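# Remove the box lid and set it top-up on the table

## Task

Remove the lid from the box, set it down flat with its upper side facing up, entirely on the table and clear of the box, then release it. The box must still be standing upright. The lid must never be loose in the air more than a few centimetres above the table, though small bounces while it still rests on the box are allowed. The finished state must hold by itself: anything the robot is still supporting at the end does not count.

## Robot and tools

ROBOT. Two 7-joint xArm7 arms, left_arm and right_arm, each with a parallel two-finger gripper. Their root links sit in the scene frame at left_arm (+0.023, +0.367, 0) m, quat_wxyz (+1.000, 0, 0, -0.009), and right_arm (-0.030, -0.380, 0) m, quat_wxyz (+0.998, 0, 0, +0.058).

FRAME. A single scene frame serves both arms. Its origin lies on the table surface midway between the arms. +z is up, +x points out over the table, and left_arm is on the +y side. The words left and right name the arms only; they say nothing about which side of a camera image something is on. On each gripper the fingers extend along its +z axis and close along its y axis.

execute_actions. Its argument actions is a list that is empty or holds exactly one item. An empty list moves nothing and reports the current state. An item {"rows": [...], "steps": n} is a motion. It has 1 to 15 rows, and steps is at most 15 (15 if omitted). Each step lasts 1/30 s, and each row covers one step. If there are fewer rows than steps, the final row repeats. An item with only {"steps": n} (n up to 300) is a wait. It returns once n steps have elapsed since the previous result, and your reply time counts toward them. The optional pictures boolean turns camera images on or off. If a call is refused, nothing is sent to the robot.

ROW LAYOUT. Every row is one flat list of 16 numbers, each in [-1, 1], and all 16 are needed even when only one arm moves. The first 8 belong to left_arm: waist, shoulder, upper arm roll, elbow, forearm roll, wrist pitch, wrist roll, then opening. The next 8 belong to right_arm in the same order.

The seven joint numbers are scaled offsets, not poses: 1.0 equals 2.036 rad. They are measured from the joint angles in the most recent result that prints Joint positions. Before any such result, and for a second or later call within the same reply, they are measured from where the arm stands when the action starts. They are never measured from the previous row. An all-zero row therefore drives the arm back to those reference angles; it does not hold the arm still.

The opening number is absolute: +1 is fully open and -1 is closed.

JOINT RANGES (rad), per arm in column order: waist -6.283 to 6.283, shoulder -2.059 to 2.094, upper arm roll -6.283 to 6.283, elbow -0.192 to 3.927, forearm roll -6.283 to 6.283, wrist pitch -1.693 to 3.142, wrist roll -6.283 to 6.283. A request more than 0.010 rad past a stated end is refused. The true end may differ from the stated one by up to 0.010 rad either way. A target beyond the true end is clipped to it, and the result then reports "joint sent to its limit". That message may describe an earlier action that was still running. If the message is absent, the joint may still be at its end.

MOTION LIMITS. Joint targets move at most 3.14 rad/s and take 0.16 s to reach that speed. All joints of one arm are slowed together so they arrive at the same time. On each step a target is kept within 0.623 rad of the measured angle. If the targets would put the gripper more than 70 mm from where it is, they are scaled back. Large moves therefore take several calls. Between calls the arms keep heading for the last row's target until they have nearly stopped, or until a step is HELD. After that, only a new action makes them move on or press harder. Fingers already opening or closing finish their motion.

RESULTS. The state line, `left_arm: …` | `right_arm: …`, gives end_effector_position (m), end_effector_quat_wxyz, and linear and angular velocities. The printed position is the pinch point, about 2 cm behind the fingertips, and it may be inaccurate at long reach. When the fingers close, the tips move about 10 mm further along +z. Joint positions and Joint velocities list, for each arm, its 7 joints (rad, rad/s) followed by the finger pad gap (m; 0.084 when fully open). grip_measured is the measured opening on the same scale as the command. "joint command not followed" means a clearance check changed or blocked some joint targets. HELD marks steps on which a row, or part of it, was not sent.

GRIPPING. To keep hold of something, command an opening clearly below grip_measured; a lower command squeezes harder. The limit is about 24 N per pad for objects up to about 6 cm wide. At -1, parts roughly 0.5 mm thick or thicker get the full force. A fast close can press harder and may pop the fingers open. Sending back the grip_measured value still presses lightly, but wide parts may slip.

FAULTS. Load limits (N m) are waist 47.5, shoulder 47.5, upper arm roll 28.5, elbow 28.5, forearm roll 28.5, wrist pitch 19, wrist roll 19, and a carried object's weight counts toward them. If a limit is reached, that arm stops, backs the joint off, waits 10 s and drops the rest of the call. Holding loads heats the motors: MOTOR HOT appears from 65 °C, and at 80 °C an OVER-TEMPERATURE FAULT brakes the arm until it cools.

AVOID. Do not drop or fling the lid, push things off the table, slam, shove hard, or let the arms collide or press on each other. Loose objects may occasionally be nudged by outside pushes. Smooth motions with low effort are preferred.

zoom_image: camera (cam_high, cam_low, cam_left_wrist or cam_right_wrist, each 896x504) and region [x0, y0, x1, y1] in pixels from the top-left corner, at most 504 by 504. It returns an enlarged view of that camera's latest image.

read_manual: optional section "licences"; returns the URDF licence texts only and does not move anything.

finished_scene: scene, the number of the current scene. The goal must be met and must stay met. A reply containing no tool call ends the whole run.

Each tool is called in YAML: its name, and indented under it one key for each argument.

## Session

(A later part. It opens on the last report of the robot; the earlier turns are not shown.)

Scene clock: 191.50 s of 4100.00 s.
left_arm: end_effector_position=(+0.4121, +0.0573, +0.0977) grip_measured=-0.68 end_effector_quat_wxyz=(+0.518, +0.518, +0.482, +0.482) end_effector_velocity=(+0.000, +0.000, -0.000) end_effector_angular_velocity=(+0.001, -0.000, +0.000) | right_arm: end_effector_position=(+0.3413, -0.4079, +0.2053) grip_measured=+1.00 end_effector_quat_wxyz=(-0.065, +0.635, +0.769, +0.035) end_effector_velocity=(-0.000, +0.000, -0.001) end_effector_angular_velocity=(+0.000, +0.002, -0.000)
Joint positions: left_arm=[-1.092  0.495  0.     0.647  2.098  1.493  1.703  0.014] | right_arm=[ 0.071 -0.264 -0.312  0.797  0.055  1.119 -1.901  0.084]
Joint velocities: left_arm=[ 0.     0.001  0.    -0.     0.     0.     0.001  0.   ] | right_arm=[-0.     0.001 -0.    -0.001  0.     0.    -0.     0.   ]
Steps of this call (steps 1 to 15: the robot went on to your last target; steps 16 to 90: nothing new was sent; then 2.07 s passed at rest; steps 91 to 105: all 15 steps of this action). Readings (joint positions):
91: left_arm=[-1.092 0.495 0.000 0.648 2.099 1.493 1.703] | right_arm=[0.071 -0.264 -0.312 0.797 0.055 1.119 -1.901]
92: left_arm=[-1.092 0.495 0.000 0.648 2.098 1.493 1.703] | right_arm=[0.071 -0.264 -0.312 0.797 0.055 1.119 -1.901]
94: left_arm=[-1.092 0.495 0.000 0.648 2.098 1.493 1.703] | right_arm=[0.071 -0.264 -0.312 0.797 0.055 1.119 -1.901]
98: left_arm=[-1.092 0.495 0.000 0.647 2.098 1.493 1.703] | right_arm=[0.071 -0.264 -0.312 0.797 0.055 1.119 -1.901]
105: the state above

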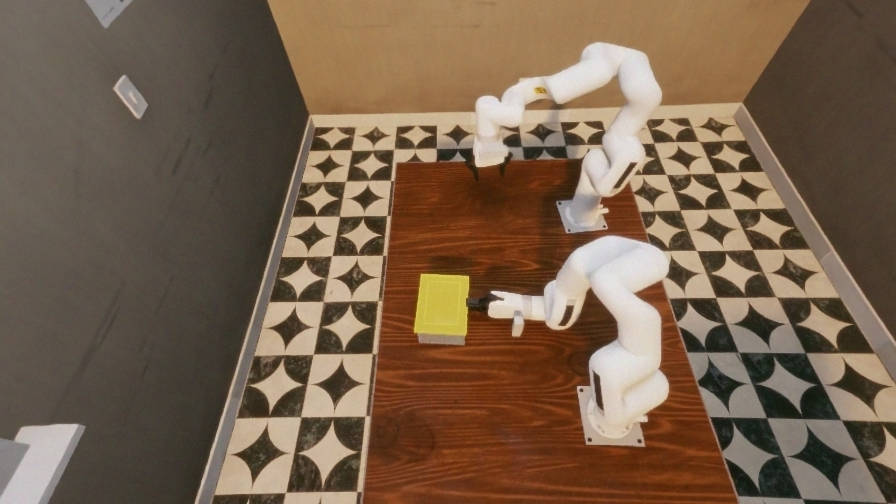

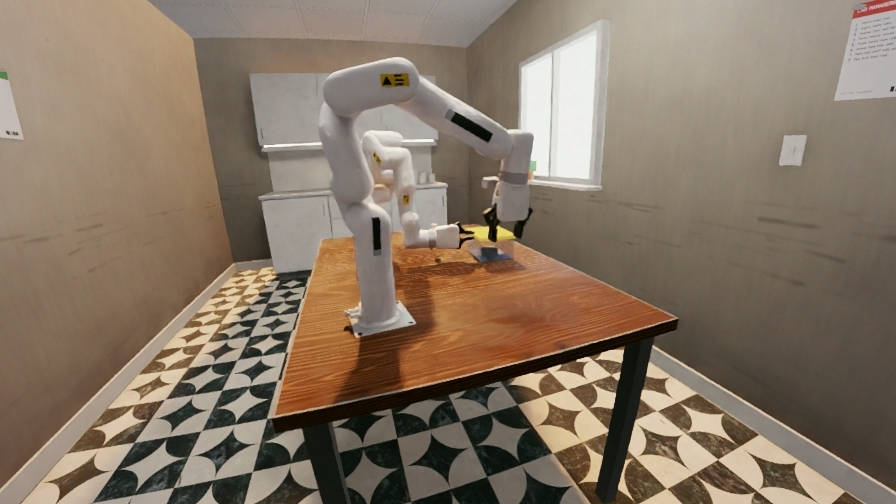

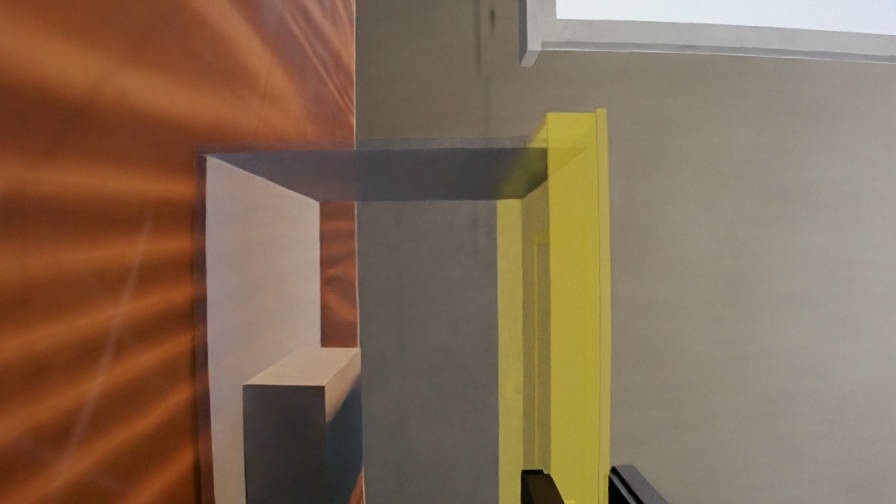

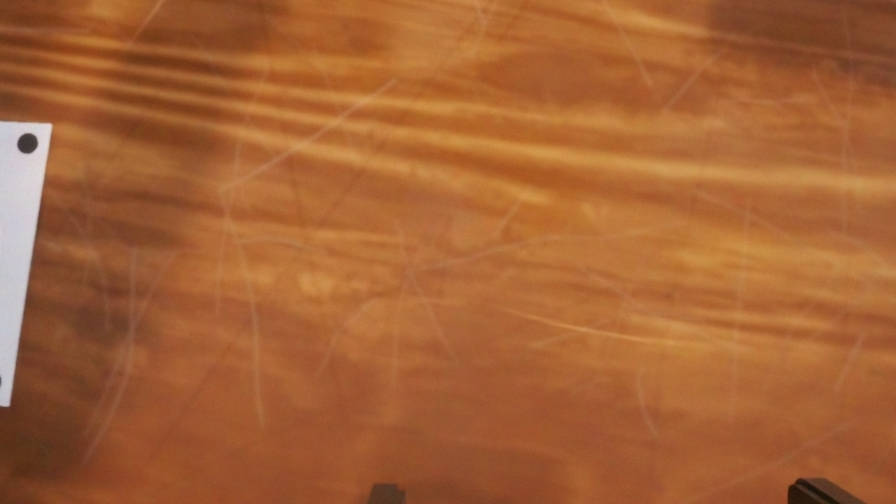

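execute_actions:
  actions:
    - {"rows": [[0.0001,-0.0019,0,-0.0008,0,-0.0006,0.001,-1,0,0,0,0,0,0,0,1],[0.0003,-0.0037,0,-0.0015,0.0001,-0.0012,0.002,-1,0,0,0,0,0,0,0,1],[0.0004,-0.0056,0,-0.0023,0.0001,-0.0017,0.003,-1,0,0,0,0,0,0,0,1],[0.0005,-0.0075,0,-0.003,0.0002,-0.0023,0.0039,-1,0,0,0,0,0,0,0,1],[0.0006,-0.0093,0,-0.0038,0.0002,-0.0029,0.0049,-1,0,0,0,0,0,0,0,1],[0.0008,-0.0112,0,-0.0046,0.0003,-0.0035,0.0059,-1,0,0,0,0,0,0,0,1],[0.0009,-0.0131,0,-0.0053,0.0003,-0.004,0.0069,-1,0,0,0,0,0,0,0,1],[0.001,-0.0149,0,-0.0061,0.0003,-0.0046,0.0079,-1,0,0,0,0,0,0,0,1],[0.0011,-0.0168,0,-0.0068,0.0004,-0.0052,0.0089,-1,0,0,0,0,0,0,0,1],[0.0013,-0.0187,0,-0.0076,0.0004,-0.0058,0.0098,-1,0,0,0,0,0,0,0,1],[0.0014,-0.0205,0,-0.0083,0.0005,-0.0063,0.0108,-1,0,0,0,0,0,0,0,1],[0.0015,-0.0224,0,-0.0091,0.0005,-0.0069,0.0118,-1,0,0,0,0,0,0,0,1]]}
  pictures: false

execute_actions:
  actions:
    - {"steps": 6}

Scene clock: 205.77 s of 4100.00 s.
left_arm: end_effector_position=(+0.4121, +0.0578, +0.1092) grip_measured=-0.68 end_effector_quat_wxyz=(+0.518, +0.518, +0.482, +0.482) end_effector_velocity=(+0.004, -0.000, +0.019) end_effector_angular_velocity=(-0.009, -0.016, +0.006) | right_arm: end_effector_position=(+0.3413, -0.4079, +0.2053) grip_measured=+1.00 end_effector_quat_wxyz=(-0.065, +0.635, +0.769, +0.035) end_effector_velocity=(-0.000, +0.000, -0.000) end_effector_angular_velocity=(-0.000, +0.001, +0.000)
Joint positions: left_arm=[-1.089  0.452  0.     0.63   2.099  1.48   1.725  0.014] | right_arm=[ 0.071 -0.264 -0.312  0.797  0.055  1.119 -1.901  0.084]
Joint velocities: left_arm=[ 0.004 -0.053  0.006 -0.012  0.002 -0.007  0.027  0.   ] | right_arm=[ 0.  0.  0. -0.  0.  0.  0.  0.]
Steps of this call (steps 1 to 15: the robot went on to your last target; steps 16 to 90: nothing new was sent; then 10.77 s passed at rest; steps 91 to 105: all 15 steps of this action). Readings (joint positions):
91: left_arm=[-1.092 0.495 0.000 0.647 2.098 1.493 1.703] | right_arm=[0.071 -0.264 -0.312 0.797 0.055 1.119 -1.901]
92: left_arm=[-1.092 0.494 0.000 0.647 2.098 1.493 1.703] | right_arm=[0.071 -0.264 -0.312 0.797 0.055 1.119 -1.901]
94: left_arm=[-1.091 0.490 0.000 0.645 2.098 1.491 1.705] | right_arm=[0.071 -0.264 -0.312 0.797 0.055 1.119 -1.901]
98: left_arm=[-1.091 0.477 -0.000 0.639 2.099 1.486 1.712] | right_arm=[0.071 -0.264 -0.312 0.797 0.055 1.119 -1.901]
105: the state above

Scene clock: 205.97 s of 4100.00 s.
left_arm: end_effector_position=(+0.4121, +0.0579, +0.1099) grip_measured=-0.69 end_effector_quat_wxyz=(+0.517, +0.518, +0.482, +0.482) end_effector_velocity=(-0.000, +0.001, -0.000) end_effector_angular_velocity=(+0.001, +0.002, +0.000) | right_arm: end_effector_position=(+0.3413, -0.4079, +0.2053) grip_measured=+1.00 end_effector_quat_wxyz=(-0.065, +0.635, +0.769, +0.035) end_effector_velocity=(+0.001, -0.000, +0.001) end_effector_angular_velocity=(-0.000, -0.003, -0.000)
Joint positions: left_arm=[-1.089  0.449  0.     0.629  2.099  1.479  1.727  0.014] | right_arm=[ 0.071 -0.264 -0.312  0.797  0.055  1.119 -1.901  0.084]
Joint velocities: left_arm=[ 0.    -0.001  0.    -0.002 -0.    -0.002 -0.    -0.   ] | right_arm=[-0.    -0.001  0.     0.002  0.    -0.001 -0.    -0.   ]
Steps of this call (steps 1 to 6: the robot went on to your last target). Readings (joint positions):
1: left_arm=[-1.089 0.451 0.000 0.630 2.099 1.480 1.726] | right_arm=[0.071 -0.264 -0.312 0.797 0.055 1.119 -1.901]
2: left_arm=[-1.089 0.450 0.000 0.629 2.099 1.480 1.726] | right_arm=[0.071 -0.264 -0.312 0.797 0.055 1.119 -1.901]
4: left_arm=[-1.089 0.449 0.000 0.629 2.099 1.479 1.726] | right_arm=[0.071 -0.264 -0.312 0.797 0.055 1.119 -1.901]
6: the state above

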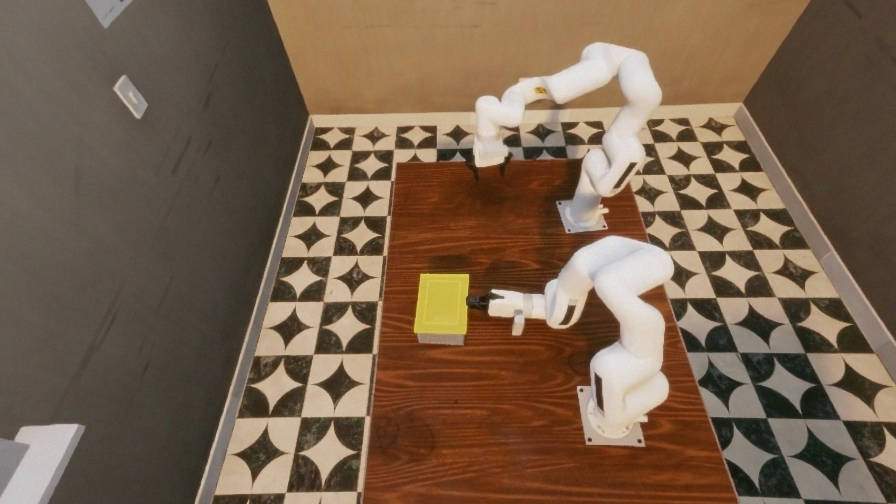

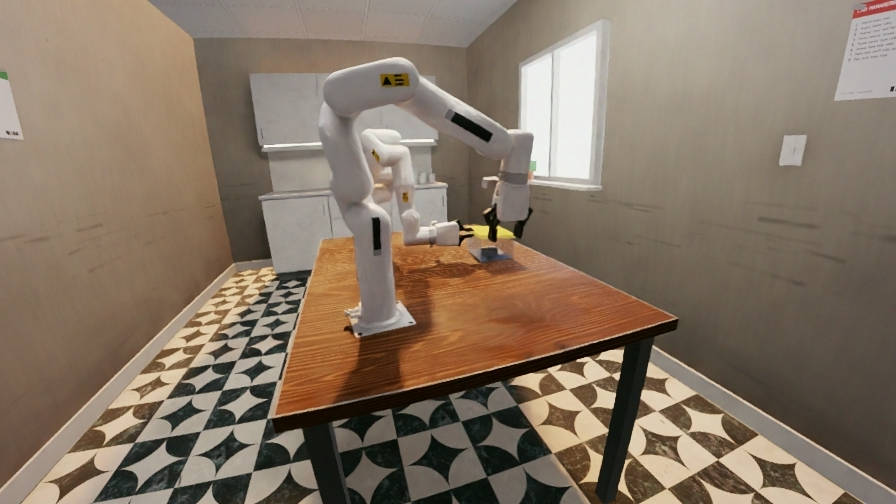

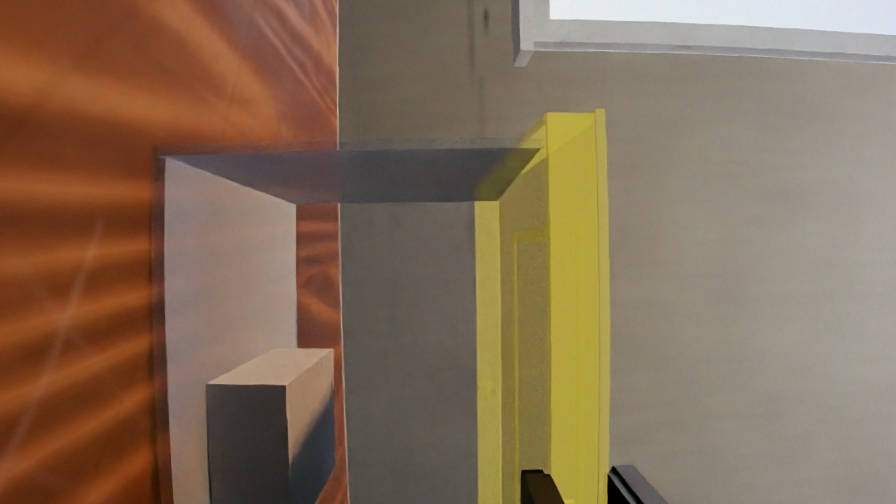

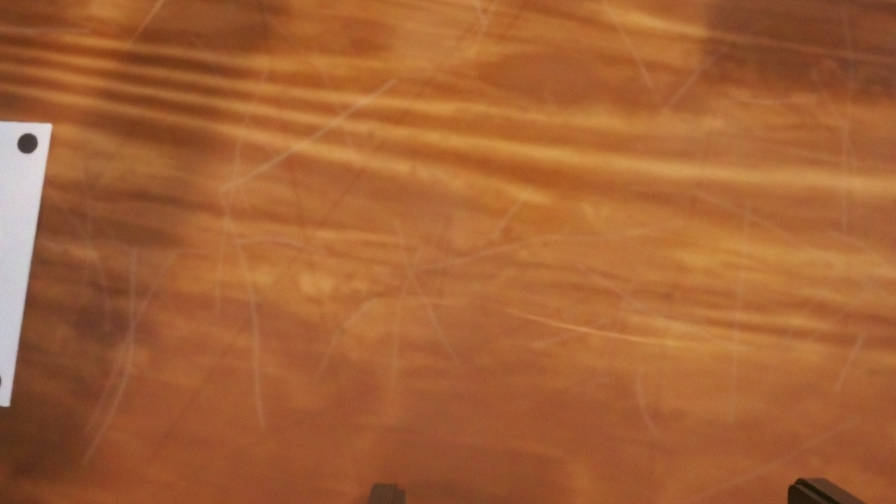

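execute_actions:
  actions:
    - {"rows": [[0.0007,-0.0024,0,-0.0005,0,-0.0027,0.0017,-1,0,0,0,0,0,0,0,1],[0.0021,-0.0072,0,-0.0014,0.0001,-0.0082,0.005,-1,0,0,0,0,0,0,0,1],[0.0036,-0.0126,0,-0.0024,0.0001,-0.0143,0.0088,-1,0,0,0,0,0,0,0,1],[0.0052,-0.018,0,-0.0034,0.0002,-0.0204,0.0125,-1,0,0,0,0,0,0,0,1],[0.0067,-0.0234,0,-0.0044,0.0002,-0.0265,0.0163,-1,0,0,0,0,0,0,0,1],[0.0082,-0.0288,0,-0.0054,0.0003,-0.0326,0.02,-1,0,0,0,0,0,0,0,1],[0.0098,-0.0342,0,-0.0064,0.0003,-0.0387,0.0238,-1,0,0,0,0,0,0,0,1],[0.0113,-0.0395,0,-0.0074,0.0004,-0.0448,0.0276,-1,0,0,0,0,0,0,0,1],[0.0129,-0.0449,0,-0.0084,0.0004,-0.0509,0.0313,-1,0,0,0,0,0,0,0,1],[0.0144,-0.0503,0,-0.0095,0.0005,-0.0571,0.0351,-1,0,0,0,0,0,0,0,1],[0.016,-0.0557,0,-0.0105,0.0005,-0.0632,0.0388,-1,0,0,0,0,0,0,0,1],[0.0175,-0.0611,0,-0.0115,0.0006,-0.0693,0.0426,-1,0,0,0,0,0,0,0,1],[0.019,-0.0665,0,-0.0125,0.0006,-0.0754,0.0463,-1,0,0,0,0,0,0,0,1],[0.0199,-0.0695,0,-0.013,0.0007,-0.0788,0.0484,-1,0,0,0,0,0,0,0,1],[0.0206,-0.0719,0,-0.0135,0.0007,-0.0815,0.0501,-1,0,0,0,0,0,0,0,1]]}
  pictures: false

execute_actions:
  actions:
    - {"steps": 10}

Scene clock: 251.43 s of 4100.00 s.
left_arm: end_effector_position=(+0.4151, +0.0571, +0.1257) grip_measured=-0.69 end_effector_quat_wxyz=(+0.496, +0.537, +0.502, +0.463) end_effector_velocity=(+0.001, -0.003, +0.039) end_effector_angular_velocity=(+0.006, +0.195, -0.017) | right_arm: end_effector_position=(+0.3413, -0.4079, +0.2053) grip_measured=+1.00 end_effector_quat_wxyz=(-0.065, +0.635, +0.769, +0.035) end_effector_velocity=(-0.000, +0.000, -0.001) end_effector_angular_velocity=(-0.000, +0.002, +0.000)
Joint positions: left_arm=[-1.054  0.328  0.001  0.607  2.1    1.344  1.81   0.014] | right_arm=[ 0.071 -0.264 -0.312  0.797  0.055  1.119 -1.901  0.084]
Joint velocities: left_arm=[ 0.083 -0.295 -0.002 -0.058  0.003 -0.331  0.2   -0.   ] | right_arm=[ 0.     0.001 -0.    -0.001 -0.    -0.    -0.     0.   ]
Steps of this call (steps 1 to 15: the robot went on to your last target; steps 16 to 90: nothing new was sent; then 41.97 s passed at rest; steps 91 to 105: all 15 steps of this action). Readings (joint positions):
91: left_arm=[-1.089 0.449 0.000 0.629 2.099 1.479 1.727] | right_arm=[0.071 -0.264 -0.312 0.797 0.055 1.119 -1.901]
92: left_arm=[-1.089 0.448 0.000 0.629 2.099 1.478 1.727] | right_arm=[0.071 -0.264 -0.312 0.797 0.055 1.119 -1.901]
94: left_arm=[-1.086 0.441 0.000 0.627 2.099 1.468 1.733] | right_arm=[0.071 -0.264 -0.312 0.797 0.055 1.119 -1.901]
98: left_arm=[-1.076 0.404 -0.000 0.620 2.100 1.428 1.758] | right_arm=[0.071 -0.264 -0.312 0.797 0.055 1.119 -1.901]
105: the state above

Scene clock: 251.77 s of 4100.00 s.
left_arm: end_effector_position=(+0.4148, +0.0570, +0.1282) grip_measured=-0.69 end_effector_quat_wxyz=(+0.491, +0.542, +0.505, +0.458) end_effector_velocity=(-0.000, -0.000, +0.000) end_effector_angular_velocity=(-0.000, +0.001, -0.001) | right_arm: end_effector_position=(+0.3413, -0.4079, +0.2053) grip_measured=+1.00 end_effector_quat_wxyz=(-0.065, +0.635, +0.769, +0.035) end_effector_velocity=(-0.000, -0.000, +0.000) end_effector_angular_velocity=(+0.000, -0.000, -0.000)
Joint positions: left_arm=[-1.047  0.303  0.     0.602  2.101  1.314  1.828  0.014] | right_arm=[ 0.071 -0.264 -0.312  0.797  0.055  1.119 -1.901  0.084]
Joint velocities: left_arm=[ 0.    -0.002 -0.001 -0.     0.    -0.002  0.001 -0.   ] | right_arm=[-0.    -0.001 -0.    -0.    -0.     0.     0.     0.   ]
Steps of this call (steps 1 to 10: the robot went on to your last target). Readings (joint positions):
1: left_arm=[-1.052 0.319 0.001 0.606 2.101 1.334 1.816] | right_arm=[0.071 -0.264 -0.312 0.797 0.055 1.119 -1.901]
2: left_arm=[-1.050 0.312 0.001 0.604 2.101 1.326 1.821] | right_arm=[0.071 -0.264 -0.312 0.797 0.055 1.119 -1.901]
4: left_arm=[-1.048 0.305 0.001 0.603 2.101 1.318 1.826] | right_arm=[0.071 -0.264 -0.312 0.797 0.055 1.119 -1.901]
8: left_arm=[-1.047 0.304 0.000 0.602 2.101 1.314 1.828] | right_arm=[0.071 -0.264 -0.312 0.797 0.055 1.119 -1.901]
10: the state above

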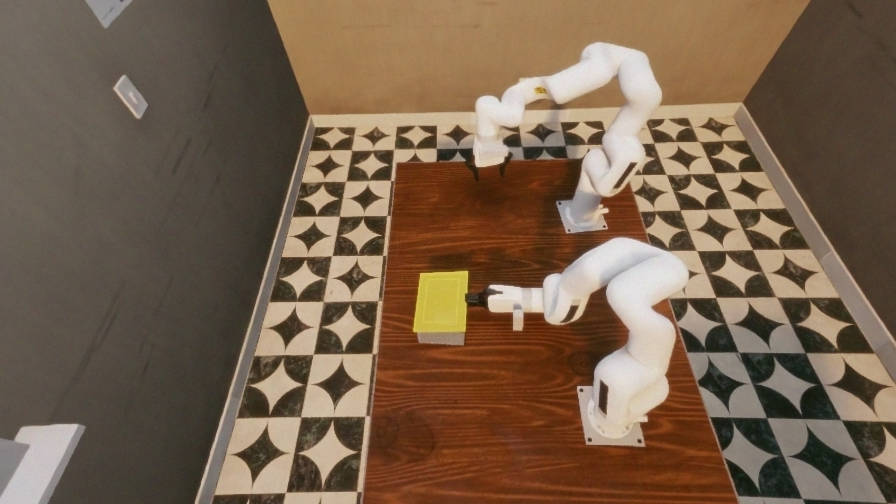

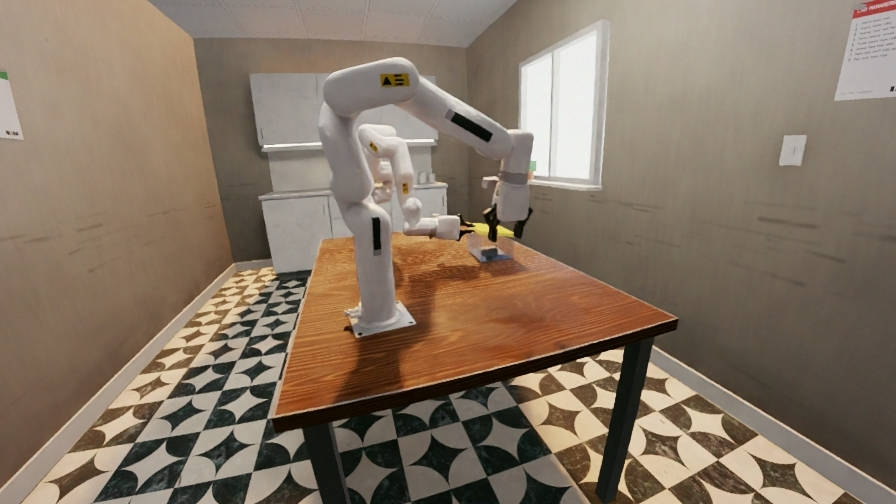

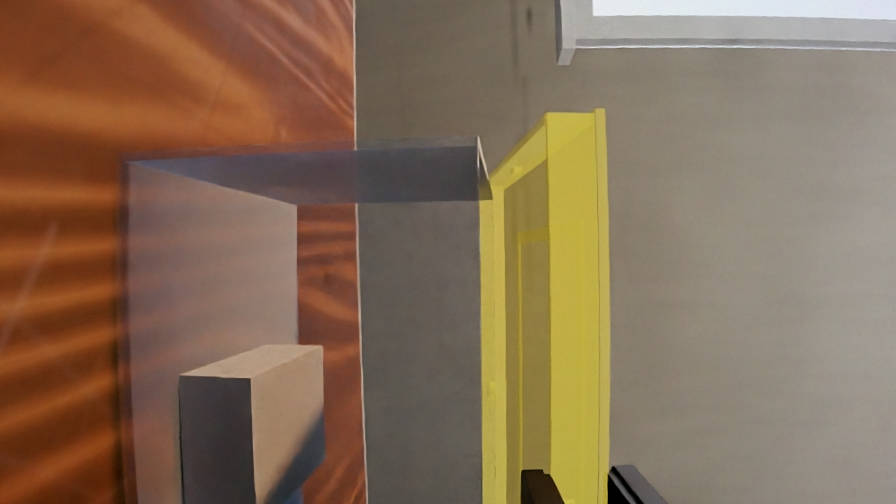

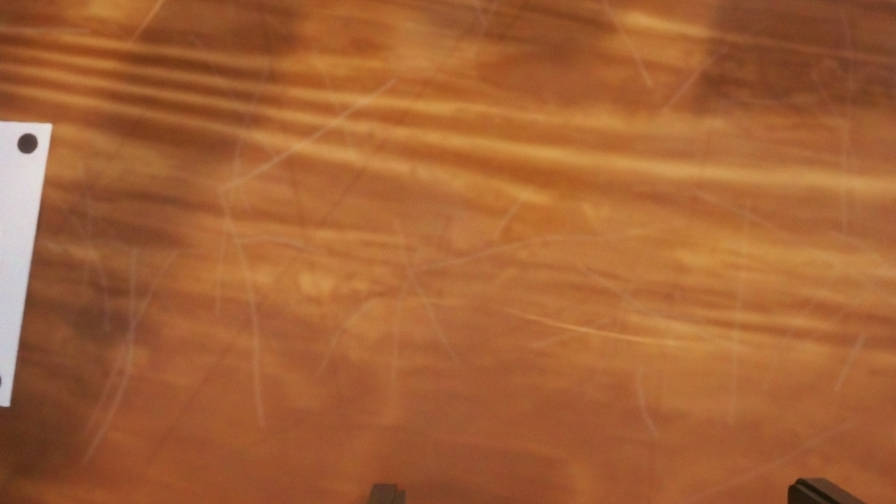

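execute_actions:
  actions:
    - {"rows": [[0,0,0,0,0,0.002,0,-1,0,0,0,0,0,0,0,1],[0,0,0,0,0,0.005,0,-1,0,0,0,0,0,0,0,1],[0,0,0,0,0,0.009,0,-1,0,0,0,0,0,0,0,1],[0,0,0,0,0,0.013,0,-1,0,0,0,0,0,0,0,1],[0,0,0,0,0,0.017,0,-1,0,0,0,0,0,0,0,1],[0,0,0,0,0,0.021,0,-1,0,0,0,0,0,0,0,1],[0,0,0,0,0,0.025,0,-1,0,0,0,0,0,0,0,1],[0,0,0,0,0,0.029,0,-1,0,0,0,0,0,0,0,1],[0,0,0,0,0,0.033,0,-1,0,0,0,0,0,0,0,1],[0,0,0,0,0,0.037,0,-1,0,0,0,0,0,0,0,1],[0,0,0,0,0,0.041,0,-1,0,0,0,0,0,0,0,1],[0,0,0,0,0,0.045,0,-1,0,0,0,0,0,0,0,1],[0,0,0,0,0,0.048,0,-1,0,0,0,0,0,0,0,1],[0,0,0,0,0,0.049,0,-1,0,0,0,0,0,0,0,1]]}
  pictures: false

execute_actions:
  actions:
    - {"steps": 8}

Scene clock: 262.83 s of 4100.00 s.
left_arm: end_effector_position=(+0.4231, +0.0622, +0.1492) grip_measured=-0.69 end_effector_quat_wxyz=(+0.508, +0.516, +0.491, +0.485) end_effector_velocity=(+0.015, +0.011, +0.042) end_effector_angular_velocity=(-0.010, -0.166, +0.047) | right_arm: end_effector_position=(+0.3413, -0.4079, +0.2053) grip_measured=+1.00 end_effector_quat_wxyz=(-0.065, +0.635, +0.769, +0.035) end_effector_velocity=(-0.000, -0.000, -0.000) end_effector_angular_velocity=(+0.000, +0.000, -0.000)
Joint positions: left_arm=[-1.047  0.303  0.001  0.602  2.101  1.402  1.828  0.014] | right_arm=[ 0.071 -0.264 -0.312  0.797  0.055  1.119 -1.901  0.084]
Joint velocities: left_arm=[ 0.001  0.     0.002  0.002 -0.001  0.171 -0.001 -0.   ] | right_arm=[-0.    -0.    -0.    -0.001  0.    -0.    -0.     0.   ]
Steps of this call (steps 1 to 30: the robot went on to your last target; steps 31 to 90: nothing new was sent; then 7.57 s passed at rest; steps 91 to 105: all 15 steps of this action). Readings (joint positions):
91: left_arm=[-1.047 0.303 0.000 0.602 2.101 1.313 1.829] | right_arm=[0.071 -0.264 -0.312 0.797 0.055 1.119 -1.901]
92: left_arm=[-1.047 0.303 0.000 0.602 2.101 1.314 1.828] | right_arm=[0.071 -0.264 -0.312 0.797 0.055 1.119 -1.901]
94: left_arm=[-1.047 0.303 0.000 0.601 2.101 1.321 1.828] | right_arm=[0.071 -0.264 -0.312 0.797 0.055 1.119 -1.901]
98: left_arm=[-1.047 0.304 0.000 0.602 2.101 1.347 1.828] | right_arm=[0.071 -0.264 -0.312 0.797 0.055 1.119 -1.901]
105: the state above

Scene clock: 263.10 s of 4100.00 s.
left_arm: end_effector_position=(+0.4239, +0.0629, +0.1520) grip_measured=-0.69 end_effector_quat_wxyz=(+0.510, +0.512, +0.489, +0.488) end_effector_velocity=(+0.000, -0.000, +0.001) end_effector_angular_velocity=(+0.000, -0.003, +0.000) | right_arm: end_effector_position=(+0.3413, -0.4079, +0.2053) grip_measured=+1.00 end_effector_quat_wxyz=(-0.065, +0.635, +0.769, +0.035) end_effector_velocity=(-0.000, +0.000, -0.001) end_effector_angular_velocity=(+0.000, +0.001, +0.000)
Joint positions: left_arm=[-1.047  0.303  0.     0.602  2.101  1.413  1.828  0.014] | right_arm=[ 0.071 -0.264 -0.312  0.797  0.055  1.119 -1.901  0.084]
Joint velocities: left_arm=[-0.     0.001 -0.001  0.001  0.     0.003  0.001 -0.   ] | right_arm=[ 0.    -0.     0.    -0.002  0.    -0.     0.    -0.   ]
Steps of this call (steps 1 to 8: the robot went on to your last target). Readings (joint positions):
1: left_arm=[-1.047 0.303 0.001 0.602 2.101 1.406 1.828] | right_arm=[0.071 -0.264 -0.312 0.797 0.055 1.119 -1.901]
2: left_arm=[-1.047 0.303 0.001 0.602 2.101 1.409 1.828] | right_arm=[0.071 -0.264 -0.312 0.797 0.055 1.119 -1.901]
4: left_arm=[-1.047 0.303 0.000 0.602 2.101 1.412 1.828] | right_arm=[0.071 -0.264 -0.312 0.797 0.055 1.119 -1.901]
8: the state above

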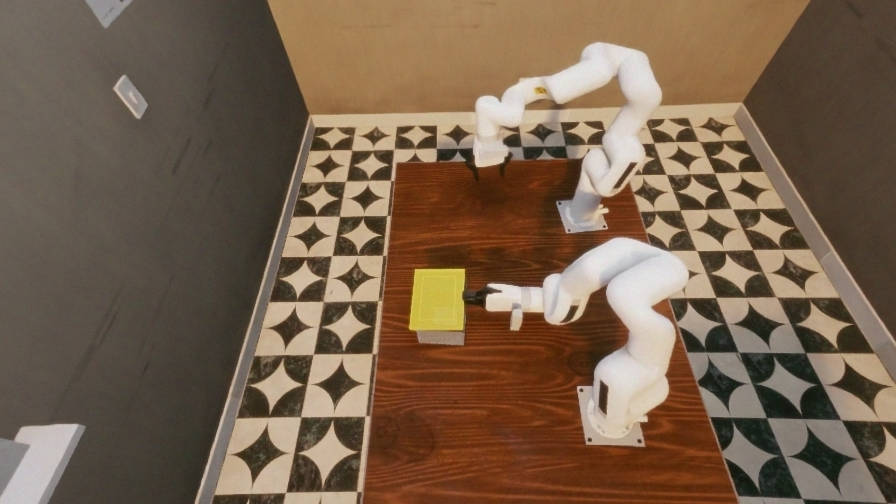

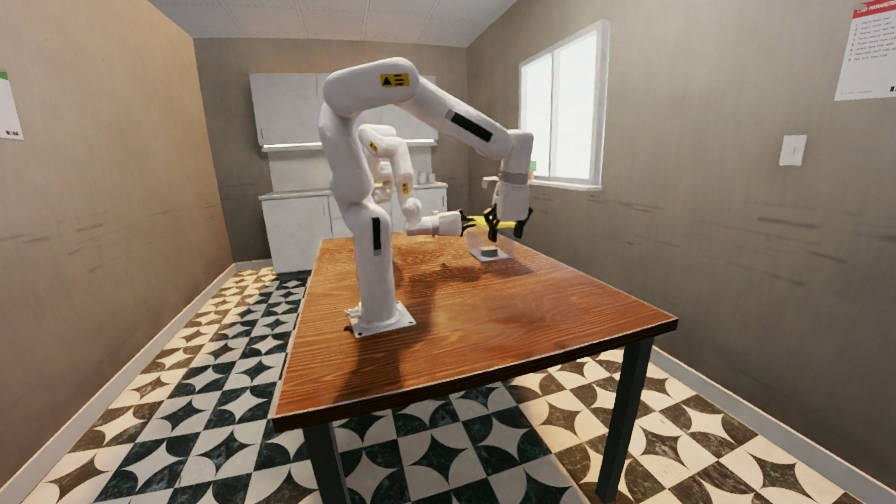

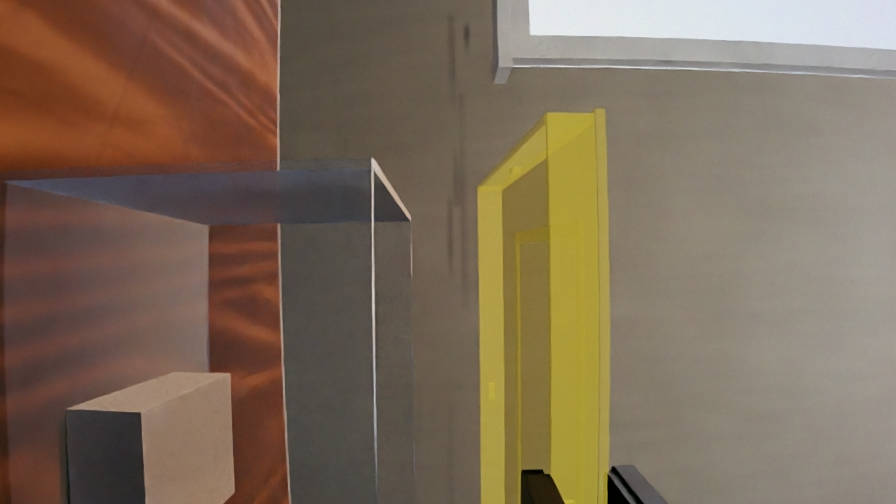

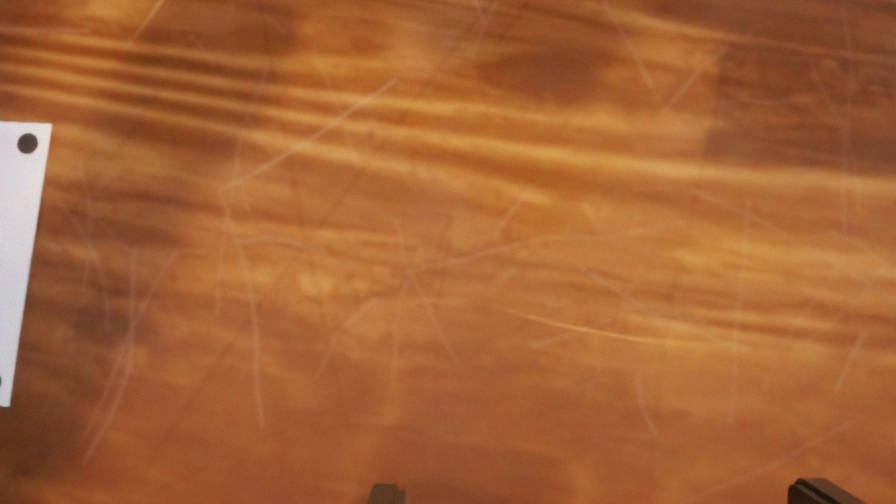

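execute_actions:
  actions:
    - {"rows": [[-0.0035,0,0,0,-0.0036,0.0011,0.0002,-1,0,0,0,0,0,0,0,1],[-0.0087,0,0,0,-0.0089,0.0027,0.0004,-1,0,0,0,0,0,0,0,1],[-0.0157,0,0,0,-0.016,0.0048,0.0008,-1,0,0,0,0,0,0,0,1],[-0.0244,0,0,0,-0.0249,0.0075,0.0012,-1,0,0,0,0,0,0,0,1],[-0.0348,0,0,0,-0.0356,0.0107,0.0018,-1,0,0,0,0,0,0,0,1],[-0.047,0,0,0,-0.0481,0.0144,0.0024,-1,0,0,0,0,0,0,0,1],[-0.0609,0,0,0,-0.0623,0.0187,0.0031,-1,0,0,0,0,0,0,0,1],[-0.0748,0,0,0,-0.0765,0.0229,0.0038,-1,0,0,0,0,0,0,0,1],[-0.0887,0,0,0,-0.0908,0.0272,0.0045,-1,0,0,0,0,0,0,0,1],[-0.1027,0,0,0,-0.105,0.0314,0.0052,-1,0,0,0,0,0,0,0,1],[-0.1166,0,0,0,-0.1193,0.0357,0.0059,-1,0,0,0,0,0,0,0,1],[-0.1305,0,0,0,-0.1335,0.04,0.0066,-1,0,0,0,0,0,0,0,1],[-0.1444,0,0,0,-0.1477,0.0442,0.0073,-1,0,0,0,0,0,0,0,1],[-0.1583,0,0,0,-0.162,0.0485,0.0081,-1,0,0,0,0,0,0,0,1],[-0.1723,0,0,0,-0.1762,0.0528,0.0088,-1,0,0,0,0,0,0,0,1]]}
  pictures: false

execute_actions:
  actions:
    - {"rows": [[-0.0626,0,0,0,-0.0641,0.0192,0.0032,-1,0,0,0,0,0,0,0,1],[-0.0766,0,0,0,-0.0783,0.0235,0.0039,-1,0,0,0,0,0,0,0,1],[-0.0905,0,0,0,-0.0926,0.0277,0.0046,-1,0,0,0,0,0,0,0,1],[-0.1044,0,0,0,-0.1068,0.032,0.0053,-1,0,0,0,0,0,0,0,1],[-0.1183,0,0,0,-0.121,0.0362,0.006,-1,0,0,0,0,0,0,0,1],[-0.1322,0,0,0,-0.1353,0.0405,0.0067,-1,0,0,0,0,0,0,0,1],[-0.1462,0,0,0,-0.1495,0.0448,0.0074,-1,0,0,0,0,0,0,0,1],[-0.1601,0,0,0,-0.1638,0.049,0.0081,-1,0,0,0,0,0,0,0,1],[-0.174,0,0,0,-0.178,0.0533,0.0089,-1,0,0,0,0,0,0,0,1],[-0.1862,0,0,0,-0.1905,0.057,0.0095,-1,0,0,0,0,0,0,0,1],[-0.1966,0,0,0,-0.2011,0.0602,0.01,-1,0,0,0,0,0,0,0,1],[-0.2053,0,0,0,-0.21,0.0629,0.0104,-1,0,0,0,0,0,0,0,1],[-0.2123,0,0,0,-0.2172,0.065,0.0108,-1,0,0,0,0,0,0,0,1],[-0.2175,0,0,0,-0.2225,0.0666,0.0111,-1,0,0,0,0,0,0,0,1],[-0.221,0,0,0,-0.2261,0.0677,0.0112,-1,0,0,0,0,0,0,0,1]]}
  pictures: false

execute_actions:
  actions:
    - {"steps": 10}

Scene clock: 293.83 s of 4100.00 s.
left_arm: end_effector_position=(+0.3527, +0.0350, +0.1539) grip_measured=-0.69 end_effector_quat_wxyz=(+0.512, +0.503, +0.496, +0.488) end_effector_velocity=(-0.251, -0.058, +0.002) end_effector_angular_velocity=(-0.028, -0.002, +0.054) | right_arm: end_effector_position=(+0.3413, -0.4079, +0.2053) grip_measured=+1.00 end_effector_quat_wxyz=(-0.065, +0.635, +0.769, +0.035) end_effector_velocity=(-0.000, +0.000, -0.001) end_effector_angular_velocity=(-0.000, +0.002, +0.000)
Joint positions: left_arm=[-1.295  0.303 -0.001  0.602  1.848  1.489  1.841  0.014] | right_arm=[ 0.071 -0.264 -0.312  0.797  0.055  1.119 -1.901  0.084]
Joint velocities: left_arm=[-0.838  0.001  0.001 -0.001 -0.856  0.255  0.043 -0.   ] | right_arm=[ 0.     0.001  0.    -0.001 -0.     0.     0.     0.   ]
Steps of this call (steps 1 to 30: the robot went on to your last target; steps 31 to 90: nothing new was sent; then 27.23 s passed at rest; steps 91 to 105: all 15 steps of this action). Readings (joint positions):
91: left_arm=[-1.047 0.303 0.000 0.602 2.101 1.414 1.828] | right_arm=[0.071 -0.264 -0.312 0.797 0.055 1.119 -1.901]
92: left_arm=[-1.048 0.303 0.001 0.602 2.099 1.414 1.828] | right_arm=[0.071 -0.264 -0.312 0.797 0.055 1.119 -1.901]
94: left_arm=[-1.058 0.304 0.002 0.602 2.088 1.417 1.829] | right_arm=[0.071 -0.264 -0.312 0.797 0.055 1.119 -1.901]
98: left_arm=[-1.114 0.304 0.001 0.602 2.031 1.434 1.832] | right_arm=[0.071 -0.264 -0.312 0.797 0.055 1.119 -1.901]
105: the state above

Scene clock: 294.33 s of 4100.00 s.
left_arm: end_effector_position=(+0.2279, +0.0337, +0.1534) grip_measured=-0.69 end_effector_quat_wxyz=(+0.503, +0.501, +0.500, +0.497) end_effector_velocity=(-0.175, +0.035, -0.002) end_effector_angular_velocity=(+0.057, +0.005, +0.025) | right_arm: end_effector_position=(+0.3413, -0.4079, +0.2053) grip_measured=+1.00 end_effector_quat_wxyz=(-0.065, +0.635, +0.769, +0.035) end_effector_velocity=(+0.000, -0.000, +0.000) end_effector_angular_velocity=(+0.000, -0.000, -0.000)
Joint positions: left_arm=[-1.698  0.303 -0.002  0.602  1.437  1.612  1.861  0.014] | right_arm=[ 0.071 -0.264 -0.312  0.797  0.055  1.119 -1.901  0.084]
Joint velocities: left_arm=[-0.562 -0.001 -0.006 -0.002 -0.569  0.169  0.031  0.   ] | right_arm=[-0.    -0.    -0.     0.001  0.     0.    -0.    -0.   ]
Steps of this call (steps 1 to 15: all 15 steps of this action). Readings (joint positions):
1: left_arm=[-1.323 0.303 -0.001 0.602 1.820 1.497 1.842] | right_arm=[0.071 -0.264 -0.312 0.797 0.055 1.119 -1.901]
2: left_arm=[-1.350 0.303 -0.001 0.602 1.791 1.506 1.844] | right_arm=[0.071 -0.264 -0.312 0.797 0.055 1.119 -1.901]
4: left_arm=[-1.405 0.303 -0.001 0.602 1.735 1.523 1.847] | right_arm=[0.071 -0.264 -0.312 0.797 0.055 1.119 -1.901]
8: left_arm=[-1.516 0.303 -0.001 0.602 1.621 1.557 1.852] | right_arm=[0.071 -0.264 -0.312 0.797 0.055 1.119 -1.901]
15: the state above

Scene clock: 294.67 s of 4100.00 s.
left_arm: end_effector_position=(+0.2148, +0.0380, +0.1536) grip_measured=-0.69 end_effector_quat_wxyz=(+0.500, +0.500, +0.500, +0.500) end_effector_velocity=(-0.004, -0.002, -0.000) end_effector_angular_velocity=(-0.001, +0.003, -0.006) | right_arm: end_effector_position=(+0.3413, -0.4079, +0.2053) grip_measured=+1.00 end_effector_quat_wxyz=(-0.065, +0.635, +0.769, +0.035) end_effector_velocity=(+0.001, -0.000, +0.001) end_effector_angular_velocity=(-0.000, -0.002, +0.000)
Joint positions: left_arm=[-1.743  0.303  0.     0.602  1.389  1.627  1.864  0.014] | right_arm=[ 0.071 -0.264 -0.312  0.797  0.055  1.119 -1.901  0.084]
Joint velocities: left_arm=[-0.006 -0.001 -0.005  0.002 -0.005  0.001  0.002 -0.   ] | right_arm=[-0.    -0.001  0.     0.001 -0.    -0.    -0.     0.   ]
Steps of this call (steps 1 to 10: the robot went on to your last target). Readings (joint positions):
1: left_arm=[-1.715 0.303 -0.002 0.602 1.419 1.617 1.862] | right_arm=[0.071 -0.264 -0.312 0.797 0.055 1.119 -1.901]
2: left_arm=[-1.727 0.303 -0.002 0.602 1.407 1.620 1.863] | right_arm=[0.071 -0.264 -0.312 0.797 0.055 1.119 -1.901]
4: left_arm=[-1.739 0.303 -0.002 0.602 1.394 1.624 1.863] | right_arm=[0.071 -0.264 -0.312 0.797 0.055 1.119 -1.901]
8: left_arm=[-1.743 0.303 0.001 0.602 1.389 1.626 1.864] | right_arm=[0.071 -0.264 -0.312 0.797 0.055 1.119 -1.901]
10: the state above

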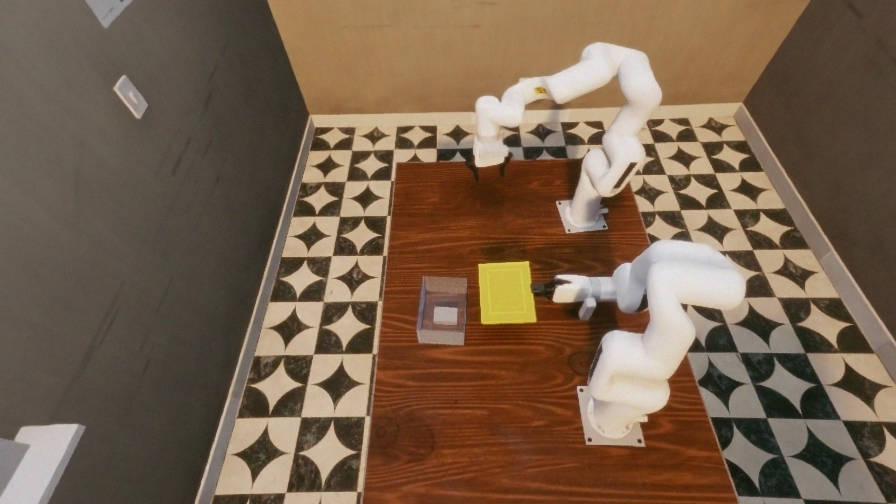

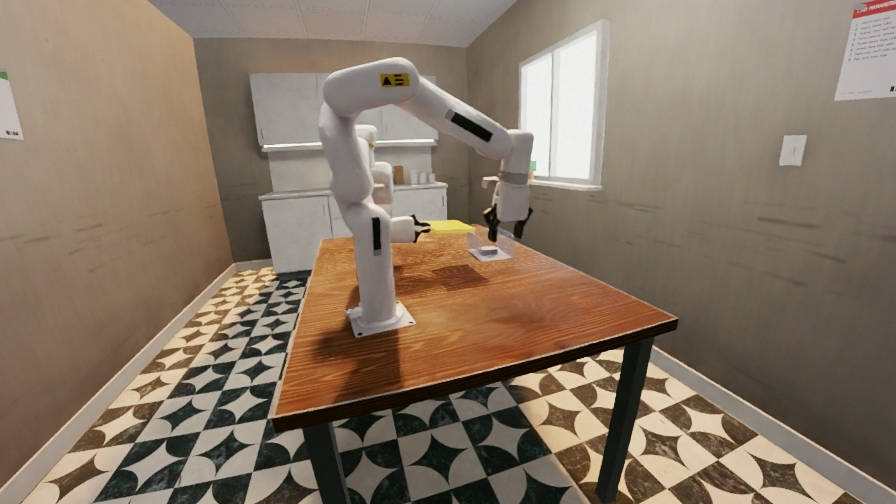

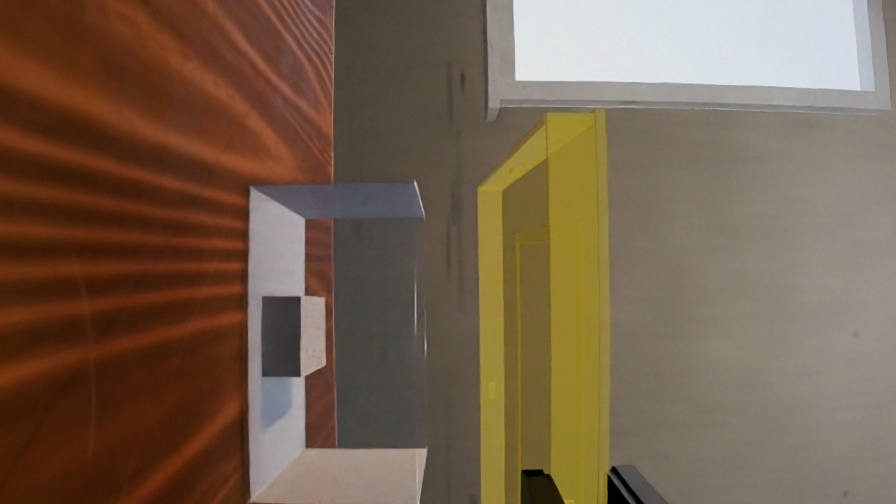

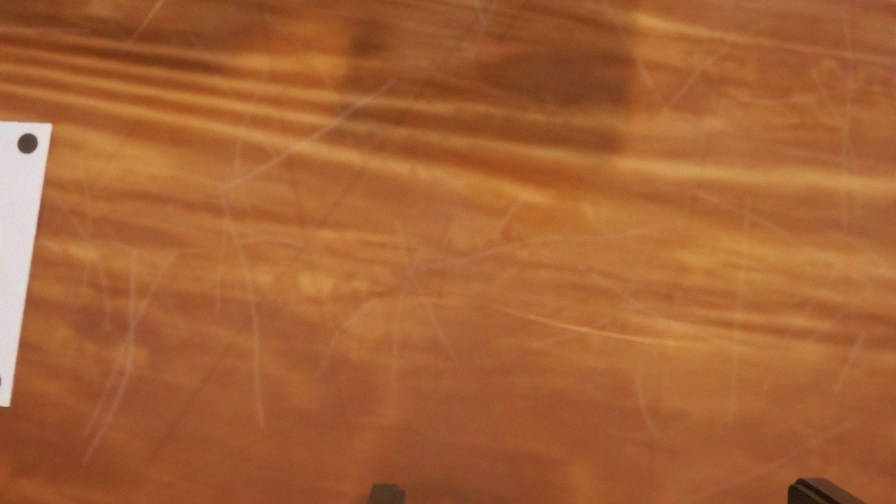

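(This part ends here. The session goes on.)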